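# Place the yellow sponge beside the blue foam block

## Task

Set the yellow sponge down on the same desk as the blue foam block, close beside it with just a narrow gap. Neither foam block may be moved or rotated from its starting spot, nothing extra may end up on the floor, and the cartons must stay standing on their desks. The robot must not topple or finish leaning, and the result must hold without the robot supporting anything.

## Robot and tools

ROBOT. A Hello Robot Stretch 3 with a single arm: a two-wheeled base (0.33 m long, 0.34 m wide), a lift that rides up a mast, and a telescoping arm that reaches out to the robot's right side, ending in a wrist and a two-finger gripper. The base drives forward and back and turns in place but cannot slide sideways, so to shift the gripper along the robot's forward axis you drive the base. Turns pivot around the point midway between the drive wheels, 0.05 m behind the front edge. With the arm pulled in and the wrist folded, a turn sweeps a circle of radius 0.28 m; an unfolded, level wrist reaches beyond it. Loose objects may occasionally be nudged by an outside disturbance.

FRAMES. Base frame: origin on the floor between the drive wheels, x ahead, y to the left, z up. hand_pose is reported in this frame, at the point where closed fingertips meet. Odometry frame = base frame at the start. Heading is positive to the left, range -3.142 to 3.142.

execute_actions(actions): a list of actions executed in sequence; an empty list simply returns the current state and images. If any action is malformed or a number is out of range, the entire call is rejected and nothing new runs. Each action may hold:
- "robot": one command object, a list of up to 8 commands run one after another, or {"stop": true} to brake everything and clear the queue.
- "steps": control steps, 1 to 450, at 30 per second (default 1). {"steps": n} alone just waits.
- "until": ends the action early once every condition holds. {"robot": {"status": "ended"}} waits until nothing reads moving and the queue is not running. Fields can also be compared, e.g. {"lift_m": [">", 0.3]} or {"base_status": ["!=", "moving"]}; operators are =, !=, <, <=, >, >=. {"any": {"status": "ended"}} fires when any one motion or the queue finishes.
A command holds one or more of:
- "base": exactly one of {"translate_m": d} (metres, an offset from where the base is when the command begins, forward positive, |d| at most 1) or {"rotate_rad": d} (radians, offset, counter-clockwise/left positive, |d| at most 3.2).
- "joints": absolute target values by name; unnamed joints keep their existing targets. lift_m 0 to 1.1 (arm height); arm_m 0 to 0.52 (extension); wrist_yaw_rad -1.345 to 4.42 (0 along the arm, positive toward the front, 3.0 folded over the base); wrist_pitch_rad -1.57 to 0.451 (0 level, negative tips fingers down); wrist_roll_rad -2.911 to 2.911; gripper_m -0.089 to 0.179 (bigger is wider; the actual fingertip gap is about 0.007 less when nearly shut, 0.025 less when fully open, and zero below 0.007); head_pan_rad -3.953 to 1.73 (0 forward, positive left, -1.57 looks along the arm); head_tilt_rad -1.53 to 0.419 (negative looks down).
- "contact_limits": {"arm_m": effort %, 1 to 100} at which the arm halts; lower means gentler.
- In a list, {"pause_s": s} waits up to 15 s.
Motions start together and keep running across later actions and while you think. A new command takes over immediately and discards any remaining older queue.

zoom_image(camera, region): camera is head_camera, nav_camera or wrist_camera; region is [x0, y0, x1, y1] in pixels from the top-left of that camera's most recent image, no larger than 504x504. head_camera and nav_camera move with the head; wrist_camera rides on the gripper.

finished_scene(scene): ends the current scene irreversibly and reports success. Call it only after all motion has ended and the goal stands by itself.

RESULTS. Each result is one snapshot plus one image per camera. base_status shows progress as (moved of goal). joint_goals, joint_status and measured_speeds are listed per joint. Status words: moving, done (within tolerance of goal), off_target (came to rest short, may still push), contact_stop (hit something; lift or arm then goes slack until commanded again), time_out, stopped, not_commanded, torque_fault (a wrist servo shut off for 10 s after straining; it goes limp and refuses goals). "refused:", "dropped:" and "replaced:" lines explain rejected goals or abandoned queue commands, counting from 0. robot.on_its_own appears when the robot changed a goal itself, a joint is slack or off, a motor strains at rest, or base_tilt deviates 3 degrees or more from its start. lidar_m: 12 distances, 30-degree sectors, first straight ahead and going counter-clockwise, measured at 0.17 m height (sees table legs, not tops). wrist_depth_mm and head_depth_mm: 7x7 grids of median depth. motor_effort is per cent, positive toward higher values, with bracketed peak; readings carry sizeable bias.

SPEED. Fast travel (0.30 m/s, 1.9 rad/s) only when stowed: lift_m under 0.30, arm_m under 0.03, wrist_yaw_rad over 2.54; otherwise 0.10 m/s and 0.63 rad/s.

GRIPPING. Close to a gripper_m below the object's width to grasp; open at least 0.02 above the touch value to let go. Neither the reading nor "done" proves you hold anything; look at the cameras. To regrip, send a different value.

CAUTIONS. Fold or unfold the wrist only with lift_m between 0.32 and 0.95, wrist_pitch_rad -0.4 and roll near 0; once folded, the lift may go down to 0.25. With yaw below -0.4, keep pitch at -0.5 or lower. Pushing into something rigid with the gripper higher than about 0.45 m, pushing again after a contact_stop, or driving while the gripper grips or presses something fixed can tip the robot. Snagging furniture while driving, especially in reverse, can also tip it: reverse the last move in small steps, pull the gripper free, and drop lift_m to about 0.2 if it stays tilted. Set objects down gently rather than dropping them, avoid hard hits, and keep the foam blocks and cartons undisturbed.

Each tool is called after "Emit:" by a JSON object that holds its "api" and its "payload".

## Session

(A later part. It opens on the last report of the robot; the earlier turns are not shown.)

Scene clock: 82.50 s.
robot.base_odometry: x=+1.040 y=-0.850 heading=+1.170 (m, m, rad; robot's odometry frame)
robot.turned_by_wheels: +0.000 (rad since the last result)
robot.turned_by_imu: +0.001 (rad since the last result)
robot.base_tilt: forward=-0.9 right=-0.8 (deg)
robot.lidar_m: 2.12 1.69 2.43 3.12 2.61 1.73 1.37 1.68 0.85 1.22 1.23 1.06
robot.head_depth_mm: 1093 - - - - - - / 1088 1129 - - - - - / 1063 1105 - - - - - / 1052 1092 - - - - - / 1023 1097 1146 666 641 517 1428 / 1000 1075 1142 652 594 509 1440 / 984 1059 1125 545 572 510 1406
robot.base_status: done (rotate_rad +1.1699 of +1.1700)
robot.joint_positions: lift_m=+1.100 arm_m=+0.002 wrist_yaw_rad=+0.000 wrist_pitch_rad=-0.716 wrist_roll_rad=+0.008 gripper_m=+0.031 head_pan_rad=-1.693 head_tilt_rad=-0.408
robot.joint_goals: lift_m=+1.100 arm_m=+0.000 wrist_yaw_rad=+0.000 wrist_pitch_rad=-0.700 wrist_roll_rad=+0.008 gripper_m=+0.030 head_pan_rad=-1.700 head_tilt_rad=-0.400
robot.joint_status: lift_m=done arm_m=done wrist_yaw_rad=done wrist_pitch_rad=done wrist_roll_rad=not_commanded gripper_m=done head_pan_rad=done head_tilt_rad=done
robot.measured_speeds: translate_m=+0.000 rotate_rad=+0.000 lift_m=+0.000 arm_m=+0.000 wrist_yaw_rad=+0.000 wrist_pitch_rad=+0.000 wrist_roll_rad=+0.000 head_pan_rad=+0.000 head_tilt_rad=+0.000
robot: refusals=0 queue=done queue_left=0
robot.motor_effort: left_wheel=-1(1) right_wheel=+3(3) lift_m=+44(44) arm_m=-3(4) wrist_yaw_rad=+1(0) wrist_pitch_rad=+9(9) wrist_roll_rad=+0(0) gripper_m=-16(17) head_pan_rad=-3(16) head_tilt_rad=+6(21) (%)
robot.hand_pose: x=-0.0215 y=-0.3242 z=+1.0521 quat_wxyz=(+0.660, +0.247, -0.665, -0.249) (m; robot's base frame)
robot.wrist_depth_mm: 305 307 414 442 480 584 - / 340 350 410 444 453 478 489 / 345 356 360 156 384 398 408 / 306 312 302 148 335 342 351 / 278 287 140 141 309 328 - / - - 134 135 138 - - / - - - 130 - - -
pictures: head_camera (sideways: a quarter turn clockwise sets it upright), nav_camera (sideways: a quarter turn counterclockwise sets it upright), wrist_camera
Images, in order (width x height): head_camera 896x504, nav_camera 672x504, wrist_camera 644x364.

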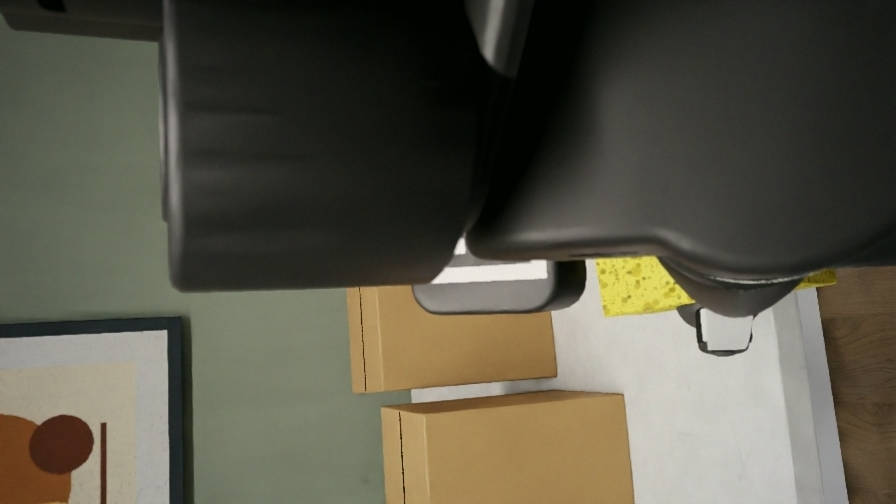

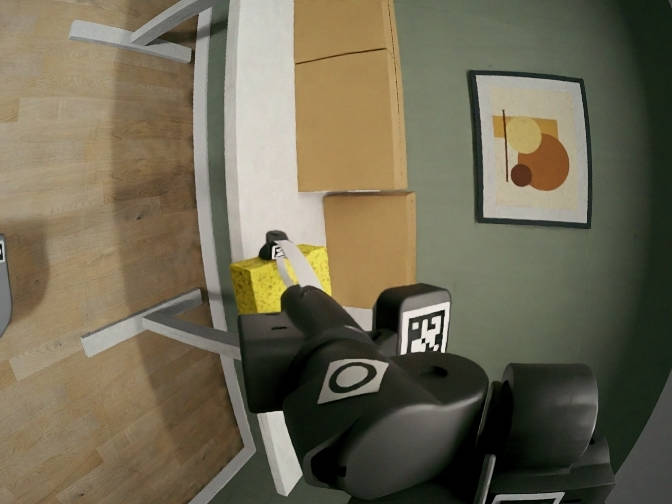

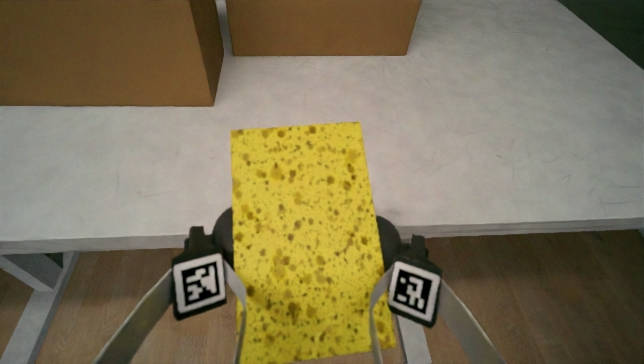

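Emit:
{"api": "execute_actions", "payload": {"actions": [{"robot":[{"base":{"translate_m":-0.4},"joints":{"wrist_yaw_rad":1.2,"wrist_pitch_rad":-0.3}},{"joints":{"arm_m":0.5}}],"steps":450,"until":{"robot":{"status":"ended"}}}]}}

Scene clock: 93.50 s.
robot.base_odometry: x=+0.884 y=-1.218 heading=+1.170 (m, m, rad; robot's odometry frame)
robot.turned_by_wheels: +0.000 (rad since the last result)
robot.turned_by_imu: +0.000 (rad since the last result)
robot.base_tilt: forward=-0.9 right=-0.7 (deg)
robot.lidar_m: 2.51 2.07 2.69 3.28 2.02 1.30 0.98 1.28 1.36 0.77 1.27 1.40
robot.head_depth_mm: 1142 - 1295 1386 1504 1627 1500 / 1121 - 1279 1366 1442 542 1511 / 1106 1180 1267 1320 669 543 1505 / 1089 1131 1259 981 667 526 1473 / 1075 1134 1239 983 671 508 1468 / 1057 1117 1184 990 672 509 1512 / 1048 1103 1152 928 674 510 1470
robot.base_status: done (translate_m -0.4000 of -0.4000)
robot.joint_positions: lift_m=+1.100 arm_m=+0.500 wrist_yaw_rad=+1.199 wrist_pitch_rad=-0.321 wrist_roll_rad=+0.008 gripper_m=+0.031 head_pan_rad=-1.693 head_tilt_rad=-0.408
robot.joint_goals: lift_m=+1.100 arm_m=+0.500 wrist_yaw_rad=+1.200 wrist_pitch_rad=-0.300 wrist_roll_rad=+0.008 gripper_m=+0.030 head_pan_rad=-1.700 head_tilt_rad=-0.400
robot.joint_status: lift_m=done arm_m=done wrist_yaw_rad=done wrist_pitch_rad=done wrist_roll_rad=not_commanded gripper_m=done head_pan_rad=done head_tilt_rad=done
robot.measured_speeds: translate_m=+0.000 rotate_rad=+0.000 lift_m=+0.000 arm_m=+0.000 wrist_yaw_rad=+0.000 wrist_pitch_rad=+0.000 wrist_roll_rad=+0.000 head_pan_rad=+0.000 head_tilt_rad=+0.000
robot: refusals=0 queue=done queue_left=0
robot.motor_effort: left_wheel=-1(5) right_wheel=+3(1) lift_m=+44(44) arm_m=+3(3) wrist_yaw_rad=+1(2) wrist_pitch_rad=+11(12) wrist_roll_rad=+0(0) gripper_m=-16(16) head_pan_rad=-3(3) head_tilt_rad=+6(6) (%)
robot.hand_pose: x=+0.1980 y=-0.7304 z=+1.1348 quat_wxyz=(+0.638, +0.488, -0.515, +0.298) (m; robot's base frame)
robot.wrist_depth_mm: - - - - 757 565 455 / - 499 - - 779 583 460 / 708 383 312 156 799 603 476 / 535 417 225 148 644 614 487 / 445 435 140 141 498 506 491 / 368 374 134 135 138 411 420 / 313 318 302 129 328 345 347
pictures: head_camera (sideways: a quarter turn clockwise sets it upright), nav_camera (sideways: a quarter turn counterclockwise sets it upright), wrist_camera
Images, in order (width x height): head_camera 896x504, nav_camera 672x504, wrist_camera 644x364.

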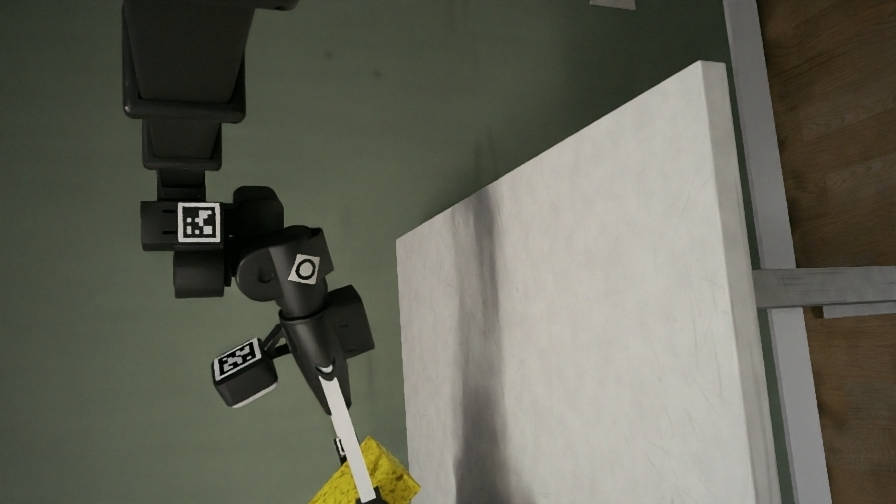

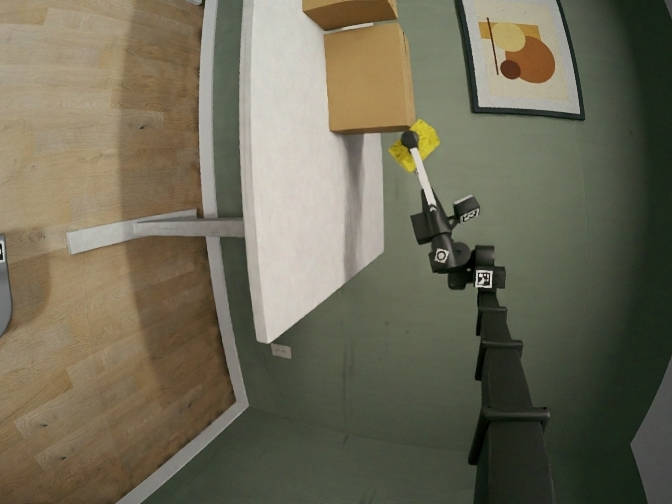

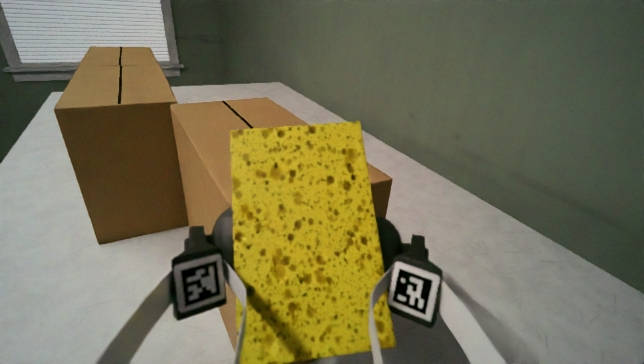

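Emit:
{"api": "execute_actions", "payload": {"actions": [{"robot":[{"base":{"translate_m":-0.08}},{"joints":{"wrist_yaw_rad":1.9,"arm_m":0.52,"wrist_pitch_rad":-0.2}}],"steps":450,"until":{"robot":{"status":"ended"}}}]}}

Scene clock: 97.80 s.
robot.base_odometry: x=+0.853 y=-1.292 heading=+1.170 (m, m, rad; robot's odometry frame)
robot.turned_by_wheels: +0.000 (rad since the last result)
robot.turned_by_imu: +0.001 (rad since the last result)
robot.base_tilt: forward=-0.8 right=-0.7 (deg)
robot.lidar_m: 2.59 2.14 2.76 3.04 1.90 1.22 0.90 1.20 1.36 0.78 1.28 1.47
robot.head_depth_mm: 1146 - 1315 1394 1516 1650 1503 / 1135 - 1281 1375 1488 1601 1506 / 1113 1195 1268 1340 1439 1548 1505 / 1094 1138 1248 1304 668 524 1513 / 1084 1142 - 983 670 526 1398 / 1062 1119 1186 985 672 508 1513 / 1051 1108 1168 991 671 509 1500
robot.base_status: done (translate_m -0.0800 of -0.0800)
robot.joint_positions: lift_m=+1.100 arm_m=+0.520 wrist_yaw_rad=+1.898 wrist_pitch_rad=-0.222 wrist_roll_rad=+0.008 gripper_m=+0.031 head_pan_rad=-1.693 head_tilt_rad=-0.408
robot.joint_goals: lift_m=+1.100 arm_m=+0.520 wrist_yaw_rad=+1.900 wrist_pitch_rad=-0.200 wrist_roll_rad=+0.008 gripper_m=+0.030 head_pan_rad=-1.700 head_tilt_rad=-0.400
robot.joint_status: lift_m=done arm_m=done wrist_yaw_rad=done wrist_pitch_rad=done wrist_roll_rad=not_commanded gripper_m=done head_pan_rad=done head_tilt_rad=done
robot.measured_speeds: translate_m=+0.000 rotate_rad=+0.000 lift_m=+0.000 arm_m=+0.000 wrist_yaw_rad=+0.000 wrist_pitch_rad=+0.000 wrist_roll_rad=+0.000 head_pan_rad=+0.000 head_tilt_rad=+0.000
robot: refusals=0 queue=done queue_left=0
robot.motor_effort: left_wheel=-1(3) right_wheel=+1(4) lift_m=+45(44) arm_m=+2(3) wrist_yaw_rad=+2(2) wrist_pitch_rad=+12(13) wrist_roll_rad=+0(0) gripper_m=-16(16) head_pan_rad=-4(3) head_tilt_rad=+6(6) (%)
robot.hand_pose: x=+0.2103 y=-0.5862 z=+1.1585 quat_wxyz=(+0.472, +0.619, -0.347, +0.523) (m; robot's base frame)
robot.wrist_depth_mm: - - - - - - - / - - - - - - - / - - - 156 563 - - / - - - 148 515 354 864 / - - 140 141 445 264 251 / - - 133 135 138 262 247 / - - 343 129 362 275 265
pictures: head_camera (sideways: a quarter turn clockwise sets it upright), nav_camera (sideways: a quarter turn counterclockwise sets it upright), wrist_camera
Images, in order (width x height): head_camera 896x504, nav_camera 672x504, wrist_camera 644x364.

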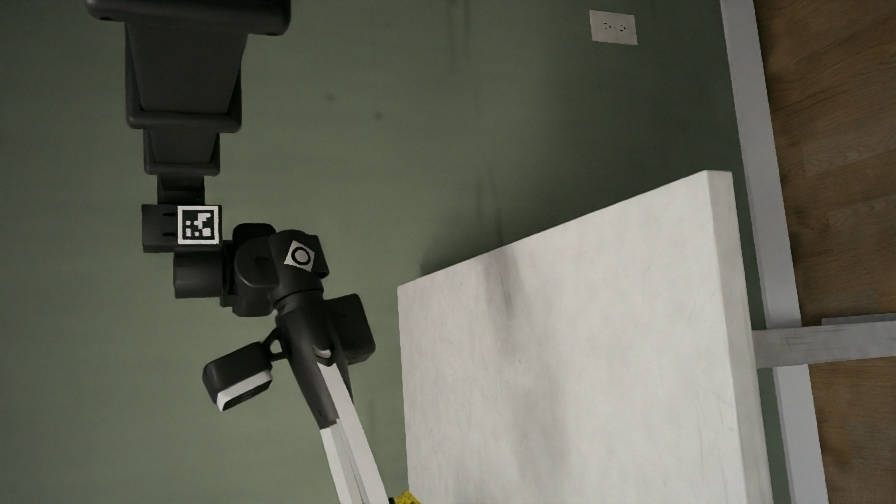

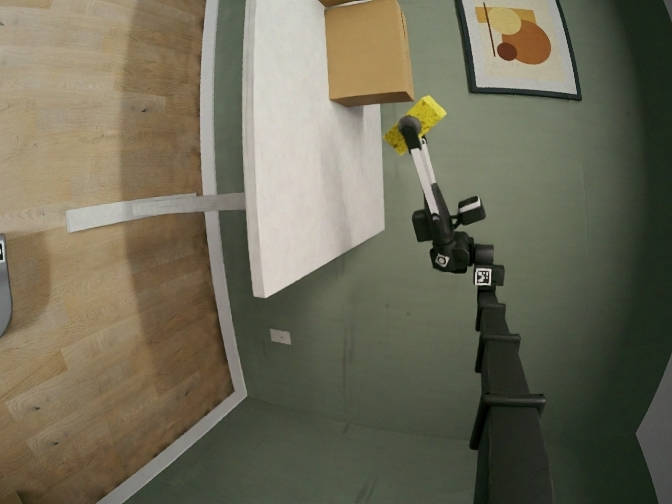

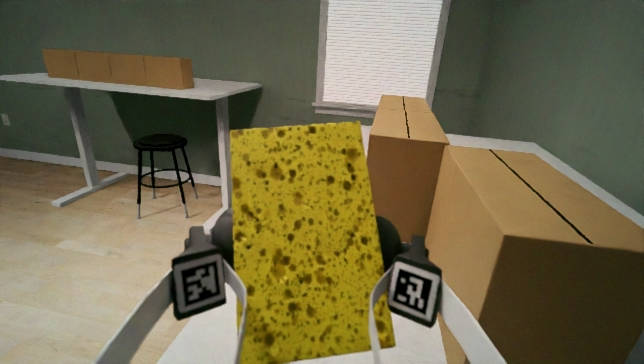

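Emit:
{"api": "execute_actions", "payload": {"actions": [{"robot":[{"joints":{"wrist_yaw_rad":0,"arm_m":0.0,"wrist_pitch_rad":-1.1},"base":{"translate_m":-0.42}},{"base":{"rotate_rad":-1.57},"joints":{"head_pan_rad":1.2,"head_tilt_rad":-0.4}},{"base":{"translate_m":0.6}}],"steps":450,"until":{"robot":{"status":"ended"}}},{"steps":300,"until":{"robot":{"status":"ended"}}}]}}

Scene clock: 115.17 s.
robot.base_odometry: x=+1.241 y=-1.912 heading=-0.400 (m, m, rad; robot's odometry frame)
robot.turned_by_wheels: -1.570 (rad since the last result)
robot.turned_by_imu: -1.579 (rad since the last result)
robot.base_tilt: forward=-0.9 right=-0.8 (deg)
robot.lidar_m: 0.72 0.73 0.51 1.72 3.12 3.49 3.63 0.89 0.76 0.71 0.72 0.77
robot.head_depth_mm: 917 959 1016 964 660 539 1217 / 1037 1108 1179 962 660 504 1429 / 1217 1308 1382 970 666 505 654 / 1517 1616 1634 919 666 506 656 / 1896 2057 1836 758 669 507 445 / 2541 2821 909 821 670 509 422 / 2602 2754 940 932 674 509 411
robot.base_status: done (translate_m +0.6000 of +0.6000)
robot.joint_positions: lift_m=+1.100 arm_m=+0.002 wrist_yaw_rad=+0.001 wrist_pitch_rad=-1.105 wrist_roll_rad=+0.008 gripper_m=+0.031 head_pan_rad=+1.193 head_tilt_rad=-0.408
robot.joint_goals: lift_m=+1.100 arm_m=+0.000 wrist_yaw_rad=+0.000 wrist_pitch_rad=-1.100 wrist_roll_rad=+0.008 gripper_m=+0.030 head_pan_rad=+1.200 head_tilt_rad=-0.400
robot.joint_status: lift_m=done arm_m=done wrist_yaw_rad=done wrist_pitch_rad=done wrist_roll_rad=not_commanded gripper_m=done head_pan_rad=done head_tilt_rad=done
robot.measured_speeds: translate_m=+0.000 rotate_rad=+0.000 lift_m=+0.000 arm_m=+0.000 wrist_yaw_rad=+0.000 wrist_pitch_rad=+0.000 wrist_roll_rad=+0.000 head_pan_rad=+0.000 head_tilt_rad=+0.000
robot: refusals=0 queue=done queue_left=0
robot.motor_effort: left_wheel=+2(6) right_wheel=-2(5) lift_m=+44(44) arm_m=-4(3) wrist_yaw_rad=-1(2) wrist_pitch_rad=+3(12) wrist_roll_rad=+0(0) gripper_m=-16(16) head_pan_rad=+4(45) head_tilt_rad=+6(7) (%)
robot.hand_pose: x=-0.0215 y=-0.2403 z=+0.9988 quat_wxyz=(+0.600, +0.370, -0.604, -0.373) (m; robot's base frame)
robot.wrist_depth_mm: 629 641 652 674 686 705 724 / 770 793 807 842 864 893 827 / 972 - - 156 - - 832 / - - - 148 - - 919 / - - 140 141 - - - / - - 134 135 139 - - / 992 - - 129 - - -
pictures: head_camera (sideways: a quarter turn clockwise sets it upright), nav_camera (sideways: a quarter turn counterclockwise sets it upright), wrist_camera
Images, in order (width x height): head_camera 896x504, nav_camera 672x504, wrist_camera 644x364.

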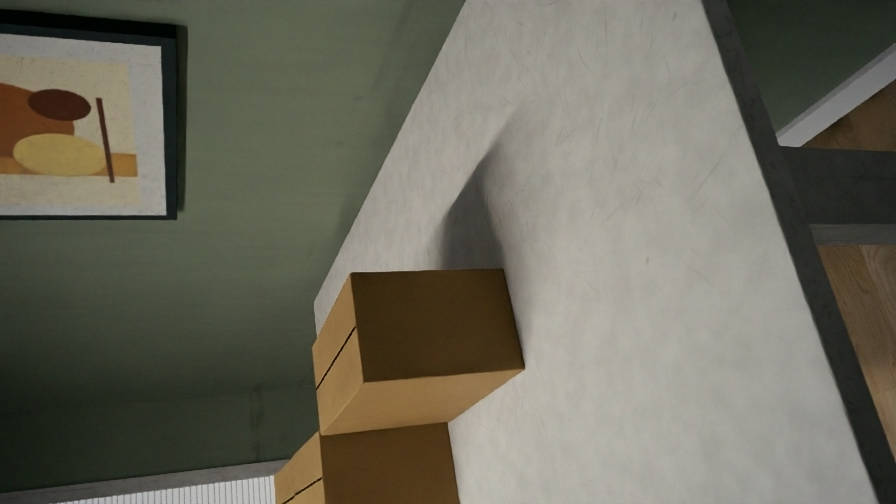

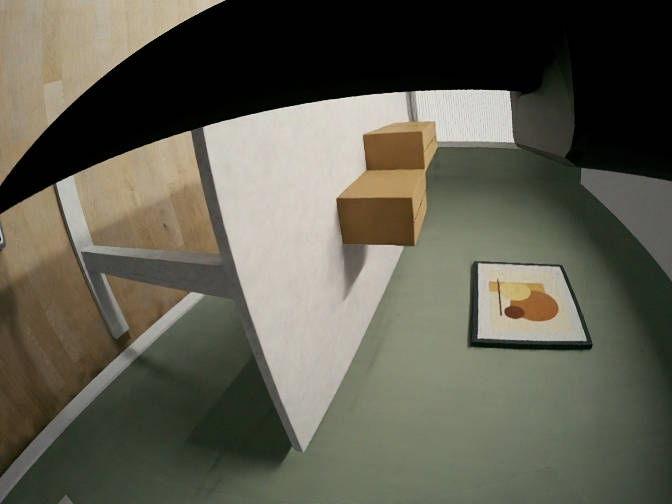

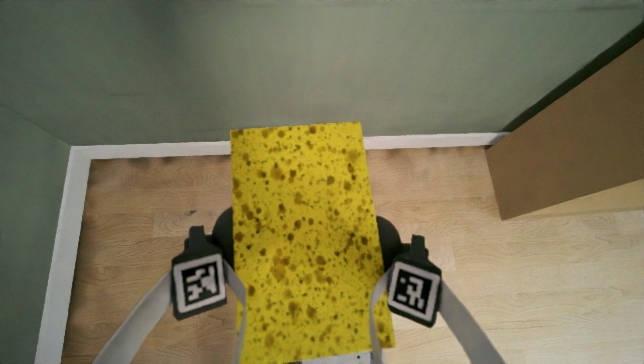

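Forward a bit more.

Emit:
{"api": "execute_actions", "payload": {"actions": [{"robot":{"base":{"translate_m":0.3},"joints":{"head_pan_rad":1.55,"head_tilt_rad":-0.3}},"steps":450,"until":{"robot":{"status":"ended"}}}]}}

Scene clock: 119.77 s.
robot.base_odometry: x=+1.518 y=-2.029 heading=-0.400 (m, m, rad; robot's odometry frame)
robot.turned_by_wheels: +0.000 (rad since the last result)
robot.turned_by_imu: +0.002 (rad since the last result)
robot.base_tilt: forward=-0.9 right=-0.9 (deg)
robot.lidar_m: 0.42 0.42 0.55 0.49 2.94 3.69 3.92 1.07 0.73 0.68 0.66 0.45
robot.head_depth_mm: 1030 1033 1115 1120 805 580 451 / 1478 1509 1540 1344 805 579 452 / 2324 2411 2522 1334 806 579 453 / 2738 2853 3039 1201 810 581 454 / 2720 2893 2943 743 758 583 455 / 2704 2851 2882 737 752 582 455 / 2684 - - - 776 584 455
robot.base_status: done (translate_m +0.3000 of +0.3000)
robot.joint_positions: lift_m=+1.100 arm_m=+0.002 wrist_yaw_rad=+0.001 wrist_pitch_rad=-1.105 wrist_roll_rad=+0.008 gripper_m=+0.031 head_pan_rad=+1.543 head_tilt_rad=-0.310
robot.joint_goals: lift_m=+1.100 arm_m=+0.000 wrist_yaw_rad=+0.000 wrist_pitch_rad=-1.100 wrist_roll_rad=+0.008 gripper_m=+0.030 head_pan_rad=+1.550 head_tilt_rad=-0.300
robot.joint_status: lift_m=done arm_m=done wrist_yaw_rad=done wrist_pitch_rad=done wrist_roll_rad=not_commanded gripper_m=done head_pan_rad=done head_tilt_rad=done
robot.measured_speeds: translate_m=+0.000 rotate_rad=+0.000 lift_m=+0.000 arm_m=+0.000 wrist_yaw_rad=+0.000 wrist_pitch_rad=+0.000 wrist_roll_rad=+0.000 head_pan_rad=+0.000 head_tilt_rad=+0.000
robot: refusals=0 queue=done queue_left=0
robot.motor_effort: left_wheel=+2(6) right_wheel=-1(2) lift_m=+44(45) arm_m=-3(4) wrist_yaw_rad=+0(1) wrist_pitch_rad=+3(3) wrist_roll_rad=+0(1) gripper_m=-16(17) head_pan_rad=+4(26) head_tilt_rad=+7(21) (%)
robot.hand_pose: x=-0.0215 y=-0.2403 z=+0.9988 quat_wxyz=(+0.600, +0.370, -0.604, -0.373) (m; robot's base frame)
robot.wrist_depth_mm: 578 600 617 619 642 655 680 / 641 743 772 784 814 844 870 / 640 906 947 156 - - - / 630 973 - 148 - - - / 615 944 140 141 - - - / 616 850 134 135 139 - - / 614 976 - 129 - - -
pictures: head_camera (sideways: a quarter turn clockwise sets it upright), nav_camera (sideways: a quarter turn counterclockwise sets it upright), wrist_camera
Images, in order (width x height): head_camera 896x504, nav_camera 672x504, wrist_camera 644x364.

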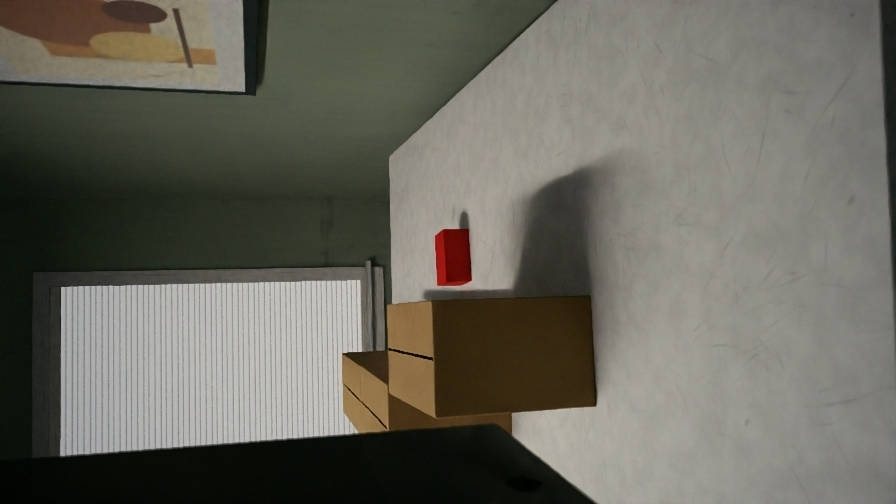

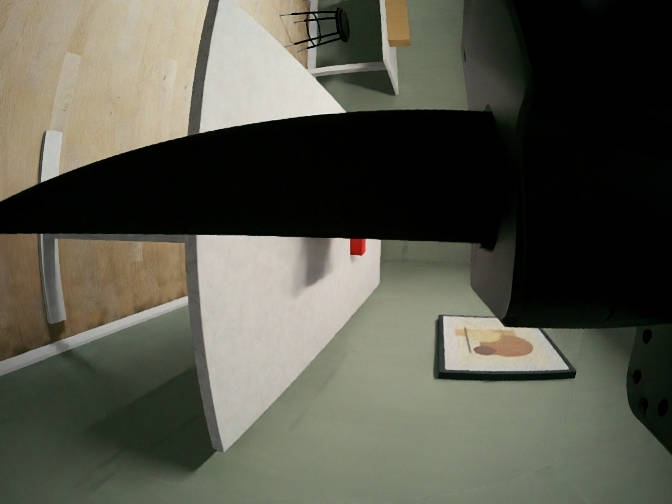

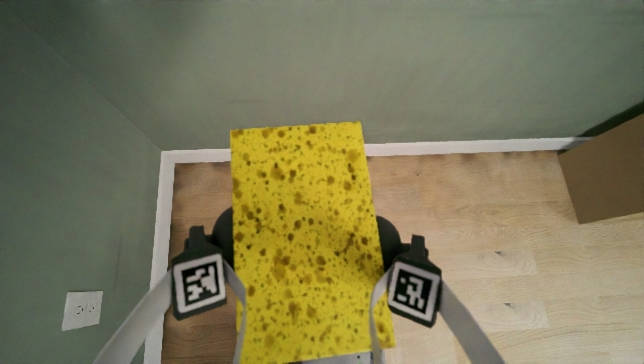

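Emit:
{"api": "execute_actions", "payload": {"actions": [{"robot":[{"base":{"translate_m":-1.0},"joints":{"head_pan_rad":0,"head_tilt_rad":-0.5}},{"base":{"rotate_rad":1.57}},{"base":{"translate_m":0.9}},{"base":{"translate_m":0.7}}],"steps":450,"until":{"robot":{"status":"ended"}}},{"steps":450,"until":{"robot":{"status":"ended"}}},{"steps":300,"until":{"robot":{"status":"ended"}}}]}}

Scene clock: 154.47 s.
robot.base_odometry: x=+1.221 y=-0.167 heading=+1.170 (m, m, rad; robot's odometry frame)
robot.turned_by_wheels: +1.570 (rad since the last result)
robot.turned_by_imu: +1.595 (rad since the last result)
robot.base_tilt: forward=-0.8 right=-0.8 (deg)
robot.lidar_m: 1.41 1.05 1.10 3.54 3.59 2.32 2.06 1.37 1.33 0.78 1.26 1.52
robot.head_depth_mm: 1200 1300 1408 1524 1674 1696 1395 / 1203 1291 1389 1528 1691 1681 1388 / 1199 1288 1387 1508 1662 1687 1401 / 1199 1291 1387 1520 1668 1687 1410 / 1190 1286 1388 1520 1661 1695 1406 / 1184 1281 1380 1497 1643 1720 1409 / 1185 1271 1357 1489 1631 1693 1406
robot.base_status: done (translate_m +0.7000 of +0.7000)
robot.joint_positions: lift_m=+1.100 arm_m=+0.002 wrist_yaw_rad=+0.001 wrist_pitch_rad=-1.105 wrist_roll_rad=+0.008 gripper_m=+0.031 head_pan_rad=+0.007 head_tilt_rad=-0.494
robot.joint_goals: lift_m=+1.100 arm_m=+0.000 wrist_yaw_rad=+0.000 wrist_pitch_rad=-1.100 wrist_roll_rad=+0.008 gripper_m=+0.030 head_pan_rad=+0.000 head_tilt_rad=-0.500
robot.joint_status: lift_m=done arm_m=done wrist_yaw_rad=done wrist_pitch_rad=done wrist_roll_rad=not_commanded gripper_m=done head_pan_rad=done head_tilt_rad=done
robot.measured_speeds: translate_m=+0.000 rotate_rad=+0.000 lift_m=+0.000 arm_m=+0.000 wrist_yaw_rad=+0.000 wrist_pitch_rad=+0.000 wrist_roll_rad=+0.000 head_pan_rad=+0.000 head_tilt_rad=+0.000
robot: refusals=0 queue=done queue_left=0
robot.motor_effort: left_wheel=-1(4) right_wheel=+1(5) lift_m=+44(44) arm_m=-4(4) wrist_yaw_rad=+0(1) wrist_pitch_rad=+3(3) wrist_roll_rad=+0(0) gripper_m=-16(17) head_pan_rad=-3(45) head_tilt_rad=-4(29) (%)
robot.hand_pose: x=-0.0215 y=-0.2403 z=+0.9988 quat_wxyz=(+0.600, +0.370, -0.604, -0.373) (m; robot's base frame)
robot.wrist_depth_mm: 271 272 279 284 289 296 302 / - - - - - - - / - - - 156 - - - / - - - 148 - - - / - - 140 141 - - - / - - 134 135 138 - - / - - - 129 - - -
pictures: head_camera (sideways: a quarter turn clockwise sets it upright), nav_camera (sideways: a quarter turn counterclockwise sets it upright), wrist_camera
Images, in order (width x height): head_camera 896x504, nav_camera 672x504, wrist_camera 644x364.

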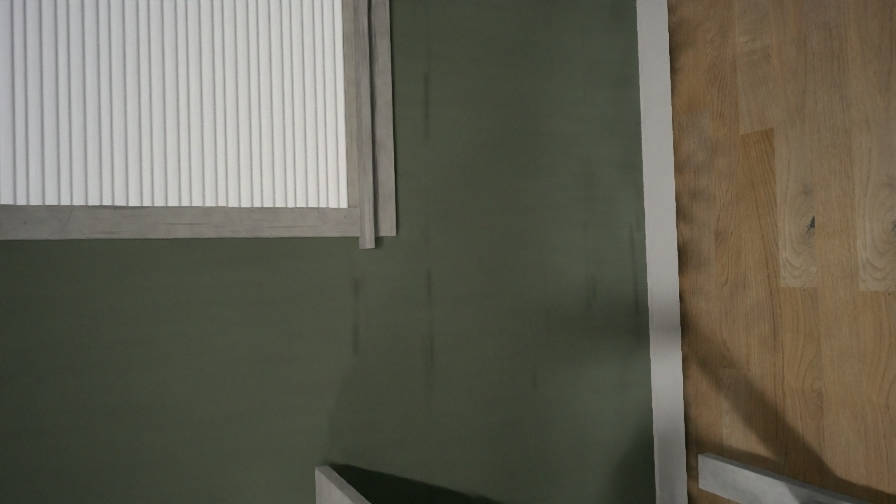

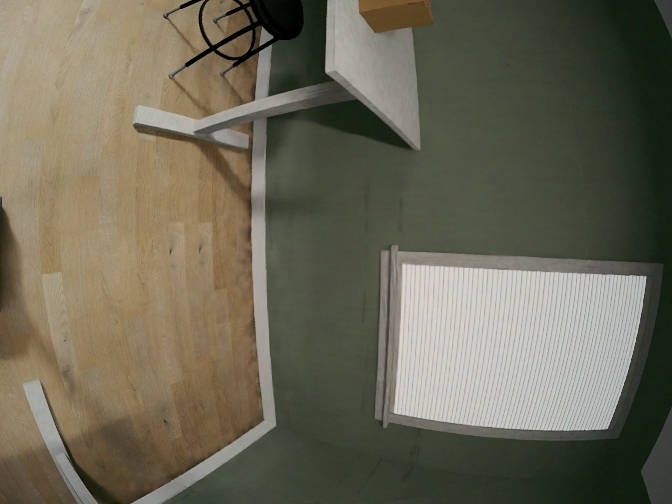

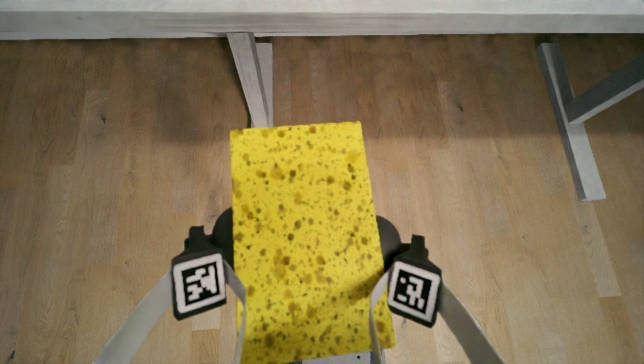

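Emit:
{"api": "execute_actions", "payload": {"actions": [{"robot":{"base":{"translate_m":0.9},"joints":{"head_pan_rad":1.5,"head_tilt_rad":-0.3}},"steps":450,"until":{"robot":{"status":"ended"}}}]}}

Scene clock: 165.27 s.
robot.base_odometry: x=+1.572 y=+0.662 heading=+1.170 (m, m, rad; robot's odometry frame)
robot.turned_by_wheels: +0.000 (rad since the last result)
robot.turned_by_imu: +0.007 (rad since the last result)
robot.base_tilt: forward=-0.8 right=-0.8 (deg)
robot.lidar_m: 0.52 0.53 0.68 0.57 1.15 3.16 2.96 1.08 1.04 1.15 0.82 0.56
robot.head_depth_mm: 1172 1195 1217 1182 803 577 1255 / 1522 1569 1597 1324 806 580 1534 / 2203 2261 2348 1325 808 580 657 / 3193 3375 3525 1335 812 582 645 / 3254 3340 3494 1340 813 582 1520 / 3159 3347 3317 771 719 584 1033 / 3157 3367 3394 693 706 585 503
robot.base_status: done (translate_m +0.9000 of +0.9000)
robot.joint_positions: lift_m=+1.100 arm_m=+0.002 wrist_yaw_rad=+0.001 wrist_pitch_rad=-1.105 wrist_roll_rad=+0.008 gripper_m=+0.031 head_pan_rad=+1.493 head_tilt_rad=-0.310
robot.joint_goals: lift_m=+1.100 arm_m=+0.000 wrist_yaw_rad=+0.000 wrist_pitch_rad=-1.100 wrist_roll_rad=+0.008 gripper_m=+0.030 head_pan_rad=+1.500 head_tilt_rad=-0.300
robot.joint_status: lift_m=done arm_m=done wrist_yaw_rad=done wrist_pitch_rad=done wrist_roll_rad=not_commanded gripper_m=done head_pan_rad=done head_tilt_rad=done
robot.measured_speeds: translate_m=+0.000 rotate_rad=+0.000 lift_m=+0.000 arm_m=+0.000 wrist_yaw_rad=+0.000 wrist_pitch_rad=+0.000 wrist_roll_rad=+0.000 head_pan_rad=+0.000 head_tilt_rad=+0.000
robot: refusals=0 queue=done queue_left=0
robot.motor_effort: left_wheel=-1(2) right_wheel=+2(6) lift_m=+44(44) arm_m=-4(3) wrist_yaw_rad=-1(1) wrist_pitch_rad=+3(3) wrist_roll_rad=+0(0) gripper_m=-16(16) head_pan_rad=+4(46) head_tilt_rad=+7(30) (%)
robot.hand_pose: x=-0.0215 y=-0.2403 z=+0.9988 quat_wxyz=(+0.600, +0.370, -0.604, -0.373) (m; robot's base frame)
robot.wrist_depth_mm: 803 - - - - - - / 787 - - - - - - / 781 - - 156 - - - / 765 - - 148 - - - / 768 - 140 141 - - - / 755 - 134 135 138 - - / 748 - - 129 - - -
pictures: head_camera (sideways: a quarter turn clockwise sets it upright), nav_camera (sideways: a quarter turn counterclockwise sets it upright), wrist_camera
Images, in order (width x height): head_camera 896x504, nav_camera 672x504, wrist_camera 644x364.

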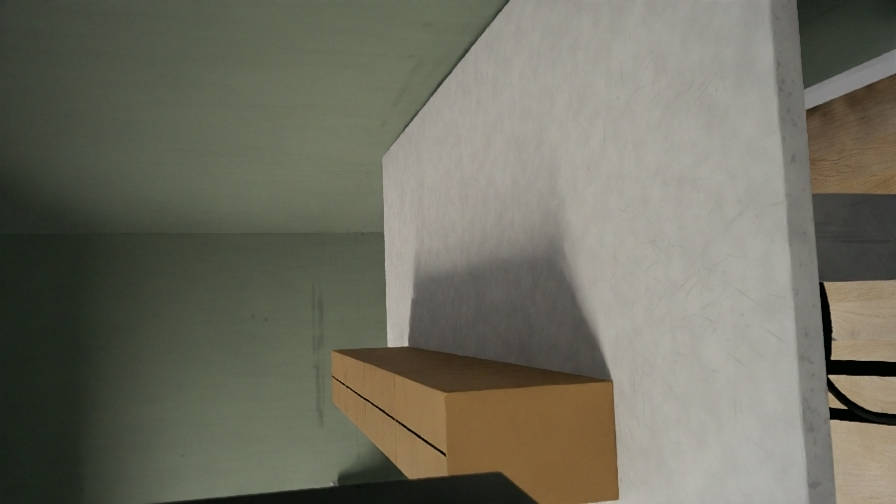

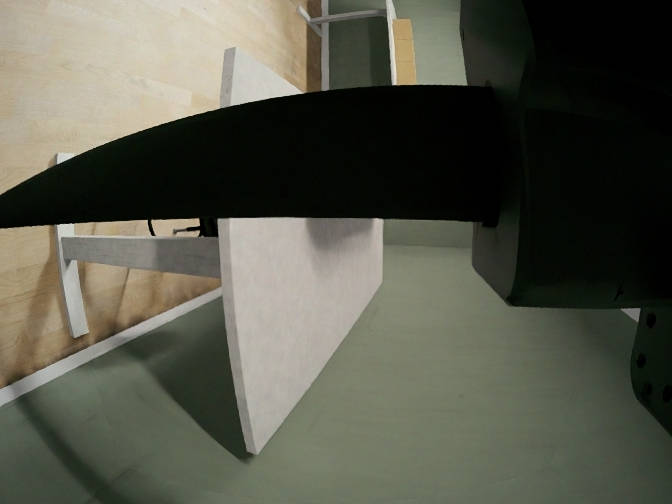

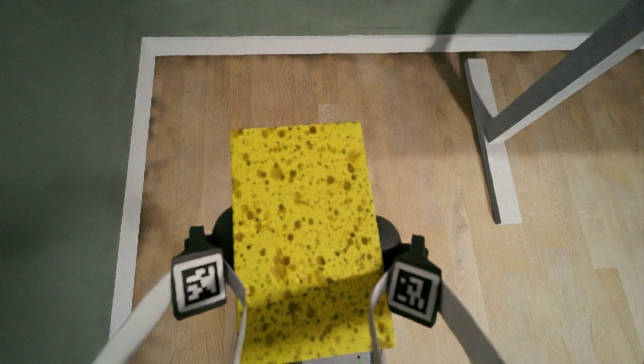

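Emit:
{"api": "execute_actions", "payload": {"actions": [{"robot":[{"base":{"translate_m":-1.0},"joints":{"head_pan_rad":0,"head_tilt_rad":-0.5}},{"base":{"rotate_rad":2.51}},{"base":{"translate_m":0.9}},{"base":{"translate_m":0.8}},{"base":{"rotate_rad":-0.94}}],"steps":450,"until":{"robot":{"status":"ended"}}},{"steps":450,"until":{"robot":{"status":"ended"}}},{"steps":450,"until":{"robot":{"status":"ended"}}}]}}

Scene clock: 206.33 s.
robot.base_odometry: x=-0.278 y=-1.130 heading=+2.740 (m, m, rad; robot's odometry frame)
robot.turned_by_wheels: +1.570 (rad since the last result)
robot.turned_by_imu: +1.597 (rad since the last result)
robot.base_tilt: forward=-0.9 right=-0.8 (deg)
robot.lidar_m: 1.91 1.60 1.10 0.73 0.99 1.12 1.92 2.39 2.95 2.04 2.38 2.36
robot.head_depth_mm: 2088 1661 2402 2573 2149 1696 1390 / 2061 2131 2415 2589 2161 1688 1397 / 2062 2164 2349 2515 2152 1710 1403 / 2028 2145 2347 2560 2177 1706 1402 / 2006 2180 2372 2557 2156 1706 1400 / 2033 2165 2362 2546 2177 1725 1412 / 2015 2172 2348 2528 2174 1719 1411
robot.base_status: done (rotate_rad -0.9399 of -0.9400)
robot.joint_positions: lift_m=+1.100 arm_m=+0.002 wrist_yaw_rad=+0.001 wrist_pitch_rad=-1.105 wrist_roll_rad=+0.008 gripper_m=+0.031 head_pan_rad=+0.007 head_tilt_rad=-0.494
robot.joint_goals: lift_m=+1.100 arm_m=+0.000 wrist_yaw_rad=+0.000 wrist_pitch_rad=-1.100 wrist_roll_rad=+0.008 gripper_m=+0.030 head_pan_rad=+0.000 head_tilt_rad=-0.500
robot.joint_status: lift_m=done arm_m=done wrist_yaw_rad=done wrist_pitch_rad=done wrist_roll_rad=not_commanded gripper_m=done head_pan_rad=done head_tilt_rad=done
robot.measured_speeds: translate_m=+0.000 rotate_rad=+0.000 lift_m=+0.000 arm_m=+0.000 wrist_yaw_rad=+0.000 wrist_pitch_rad=+0.000 wrist_roll_rad=+0.000 head_pan_rad=+0.000 head_tilt_rad=+0.000
robot: refusals=0 queue=done queue_left=0
robot.motor_effort: left_wheel=+2(5) right_wheel=-2(7) lift_m=+45(45) arm_m=-4(4) wrist_yaw_rad=-1(1) wrist_pitch_rad=+3(3) wrist_roll_rad=+0(0) gripper_m=-16(16) head_pan_rad=-4(45) head_tilt_rad=-4(28) (%)
robot.hand_pose: x=-0.0215 y=-0.2403 z=+0.9988 quat_wxyz=(+0.600, +0.370, -0.604, -0.373) (m; robot's base frame)
robot.wrist_depth_mm: - - - - - - - / - - - - - - - / - - - 156 - - - / - - - 148 - - - / - - 140 141 - - - / - - 134 135 138 - - / - - - 130 - - -
pictures: head_camera (sideways: a quarter turn clockwise sets it upright), nav_camera (sideways: a quarter turn counterclockwise sets it upright), wrist_camera
Images, in order (width x height): head_camera 896x504, nav_camera 672x504, wrist_camera 644x364.

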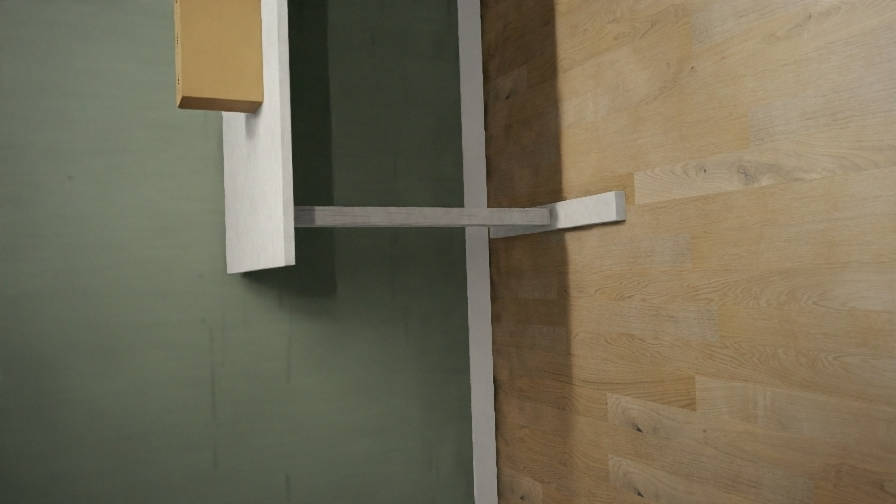

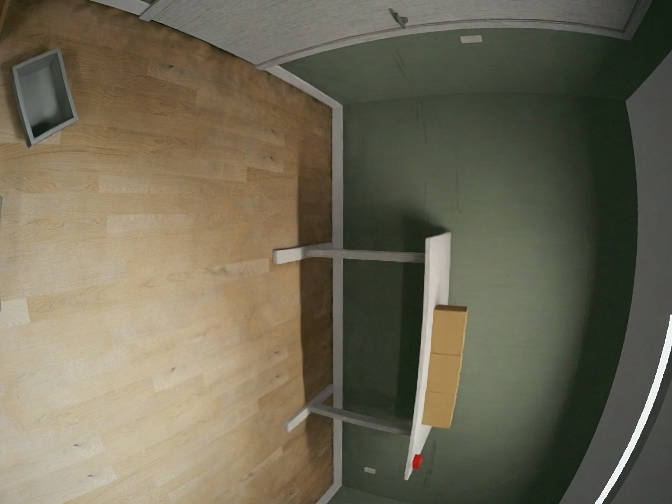

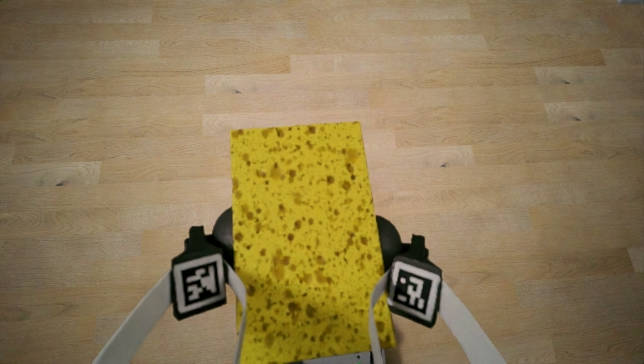

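Emit:
{"api": "execute_actions", "payload": {"actions": [{"robot":[{"base":{"rotate_rad":0.35}},{"base":{"translate_m":1.0}},{"base":{"rotate_rad":-0.4},"joints":{"head_pan_rad":-0.8}}],"steps":450,"until":{"robot":{"status":"ended"}}},{"steps":450,"until":{"robot":{"status":"ended"}}}]}}

Scene clock: 222.87 s.
robot.base_odometry: x=-1.276 y=-1.078 heading=+2.690 (m, m, rad; robot's odometry frame)
robot.turned_by_wheels: -0.050 (rad since the last result)
robot.turned_by_imu: -0.042 (rad since the last result)
robot.base_tilt: forward=-0.9 right=-0.8 (deg)
robot.lidar_m: 1.01 1.31 0.83 0.76 0.76 0.97 1.84 2.91 2.74 2.58 1.89 1.02
robot.head_depth_mm: 2714 2912 3084 2948 2137 1689 1395 / 2473 2463 1481 2794 2083 1697 1393 / 2149 2133 1250 2607 2159 1691 1407 / 1919 1938 1098 2351 2155 1708 1405 / 1711 1794 1010 2019 2117 1692 1412 / 1566 1634 988 896 1970 1710 1411 / 1446 1496 1285 805 1809 1711 1346
robot.base_status: done (rotate_rad -0.3999 of -0.4000)
robot.joint_positions: lift_m=+1.100 arm_m=+0.002 wrist_yaw_rad=+0.001 wrist_pitch_rad=-1.105 wrist_roll_rad=+0.008 gripper_m=+0.031 head_pan_rad=-0.793 head_tilt_rad=-0.494
robot.joint_goals: lift_m=+1.100 arm_m=+0.000 wrist_yaw_rad=+0.000 wrist_pitch_rad=-1.100 wrist_roll_rad=+0.008 gripper_m=+0.030 head_pan_rad=-0.800 head_tilt_rad=-0.500
robot.joint_status: lift_m=done arm_m=done wrist_yaw_rad=done wrist_pitch_rad=done wrist_roll_rad=not_commanded gripper_m=done head_pan_rad=done head_tilt_rad=done
robot.measured_speeds: translate_m=+0.000 rotate_rad=+0.000 lift_m=+0.000 arm_m=+0.000 wrist_yaw_rad=+0.000 wrist_pitch_rad=+0.000 wrist_roll_rad=+0.000 head_pan_rad=+0.000 head_tilt_rad=+0.000
robot: refusals=0 queue=done queue_left=0
robot.motor_effort: left_wheel=+2(6) right_wheel=-3(5) lift_m=+45(44) arm_m=-3(3) wrist_yaw_rad=-1(1) wrist_pitch_rad=+3(3) wrist_roll_rad=+0(0) gripper_m=-16(16) head_pan_rad=-3(40) head_tilt_rad=-4(4) (%)
robot.hand_pose: x=-0.0215 y=-0.2403 z=+0.9988 quat_wxyz=(+0.600, +0.370, -0.604, -0.373) (m; robot's base frame)
robot.wrist_depth_mm: - - - - - - - / - - - - - - - / - - - 156 - - - / - - - 148 - - - / - - 141 141 - - - / - - 134 135 138 - - / - - - 129 - - -
pictures: head_camera (sideways: a quarter turn clockwise sets it upright), nav_camera (sideways: a quarter turn counterclockwise sets it upright), wrist_camera
Images, in order (width x height): head_camera 896x504, nav_camera 672x504, wrist_camera 644x364.

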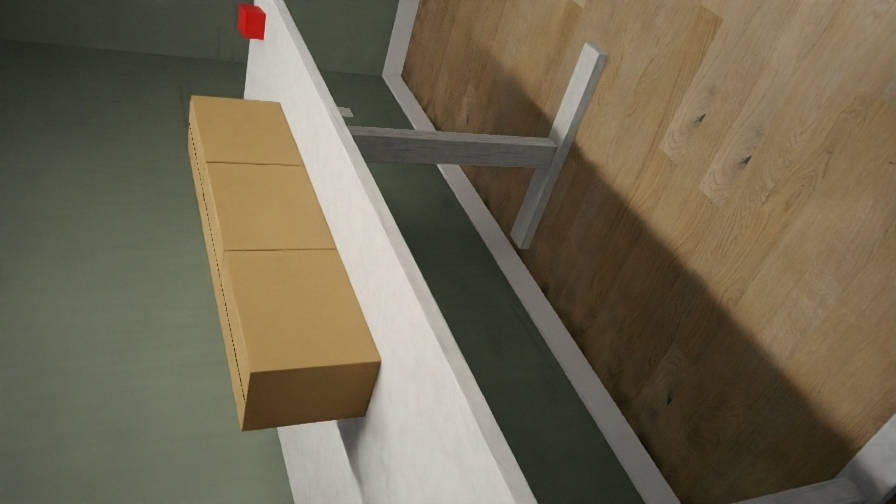

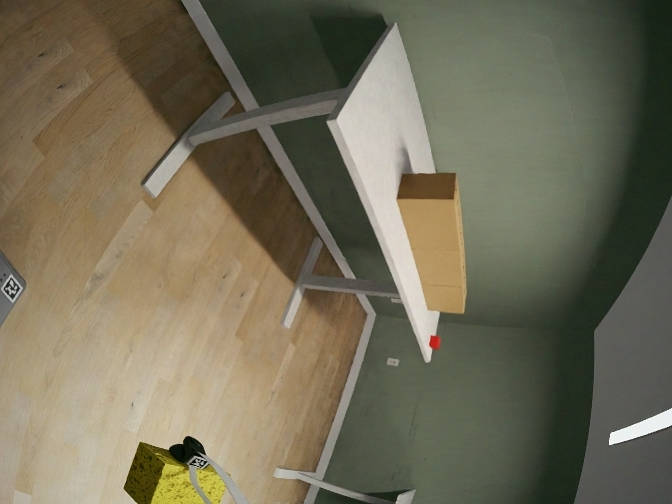

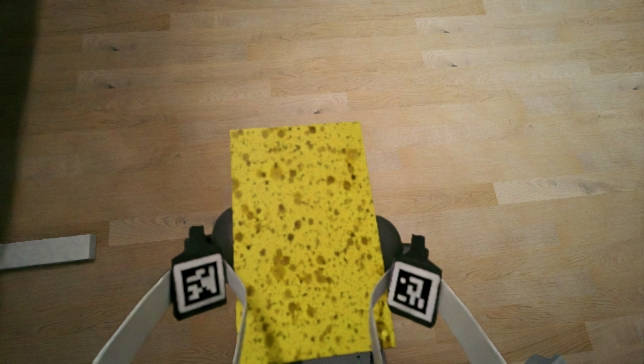

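Emit:
{"api": "execute_actions", "payload": {"actions": [{"robot":{"base":{"translate_m":0.55},"joints":{"head_pan_rad":-1.45,"head_tilt_rad":-0.45,"wrist_pitch_rad":-0.3}},"steps":450,"until":{"robot":{"status":"ended"}}}]}}

Scene clock: 230.33 s.
robot.base_odometry: x=-1.771 y=-0.838 heading=+2.690 (m, m, rad; robot's odometry frame)
robot.turned_by_wheels: +0.000 (rad since the last result)
robot.turned_by_imu: +0.004 (rad since the last result)
robot.base_tilt: forward=-0.9 right=-0.7 (deg)
robot.lidar_m: 0.87 0.88 0.94 0.83 0.83 1.05 1.70 3.79 2.98 2.63 1.46 0.50
robot.head_depth_mm: 2489 2673 - 342 - - 1371 / 2510 2688 2833 348 - 1762 1446 / 2524 2684 2913 3058 2268 1762 1436 / 2557 2690 2840 2876 2190 1748 1454 / 2547 2716 1238 867 616 478 401 / 2534 2685 884 777 618 479 391 / 2497 2447 721 602 614 481 391
robot.base_status: done (translate_m +0.5500 of +0.5500)
robot.joint_positions: lift_m=+1.100 arm_m=+0.002 wrist_yaw_rad=+0.001 wrist_pitch_rad=-0.321 wrist_roll_rad=+0.008 gripper_m=+0.031 head_pan_rad=-1.443 head_tilt_rad=-0.458
robot.joint_goals: lift_m=+1.100 arm_m=+0.000 wrist_yaw_rad=+0.000 wrist_pitch_rad=-0.300 wrist_roll_rad=+0.008 gripper_m=+0.030 head_pan_rad=-1.450 head_tilt_rad=-0.450
robot.joint_status: lift_m=done arm_m=done wrist_yaw_rad=done wrist_pitch_rad=done wrist_roll_rad=not_commanded gripper_m=done head_pan_rad=done head_tilt_rad=done
robot.measured_speeds: translate_m=+0.000 rotate_rad=+0.000 lift_m=+0.000 arm_m=+0.000 wrist_yaw_rad=+0.000 wrist_pitch_rad=+0.000 wrist_roll_rad=+0.000 head_pan_rad=+0.000 head_tilt_rad=+0.000
robot: refusals=0 queue=done queue_left=0
robot.motor_effort: left_wheel=+2(6) right_wheel=-2(4) lift_m=+44(44) arm_m=-4(3) wrist_yaw_rad=-1(1) wrist_pitch_rad=+12(12) wrist_roll_rad=+0(0) gripper_m=-17(16) head_pan_rad=-3(36) head_tilt_rad=+5(14) (%)
robot.hand_pose: x=-0.0212 y=-0.3822 z=+1.1347 quat_wxyz=(+0.695, +0.113, -0.700, -0.113) (m; robot's base frame)
robot.wrist_depth_mm: - - - - - - - / 493 721 - - - - - / 413 707 908 156 - - - / 413 574 592 148 - - - / 405 461 140 141 - - - / 367 374 134 134 138 - - / 314 339 - 130 - - -
pictures: head_camera (sideways: a quarter turn clockwise sets it upright), nav_camera (sideways: a quarter turn counterclockwise sets it upright), wrist_camera
Images, in order (width x height): head_camera 896x504, nav_camera 672x504, wrist_camera 644x364.

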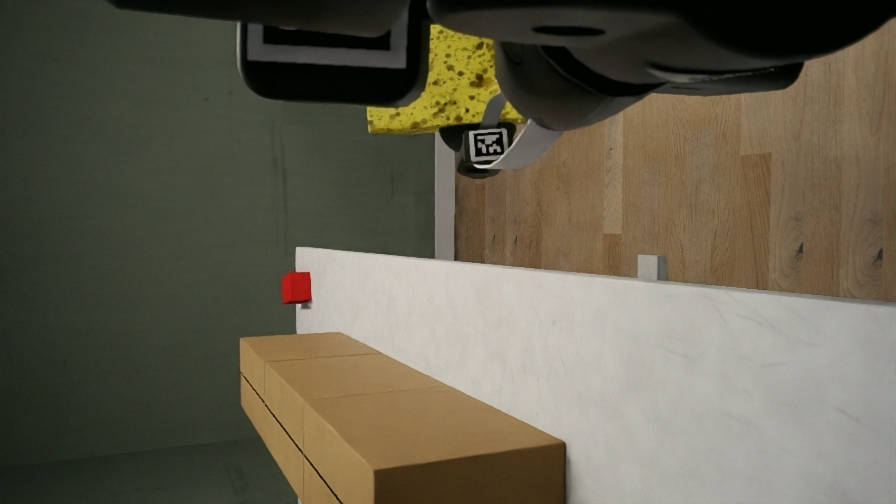

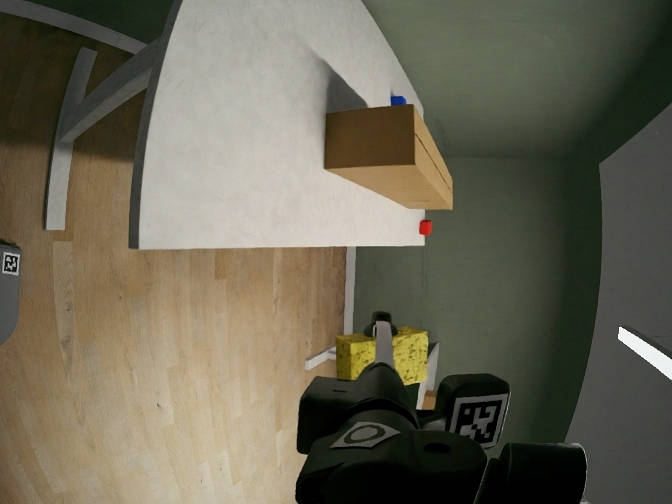

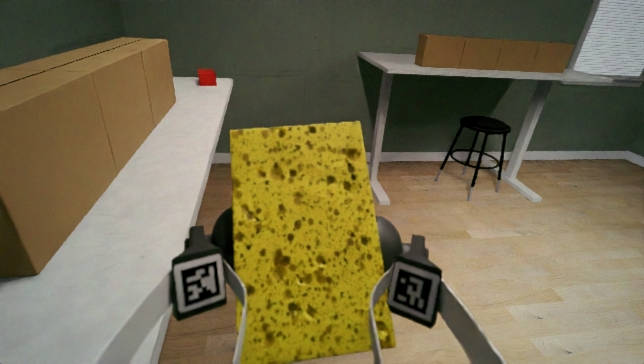

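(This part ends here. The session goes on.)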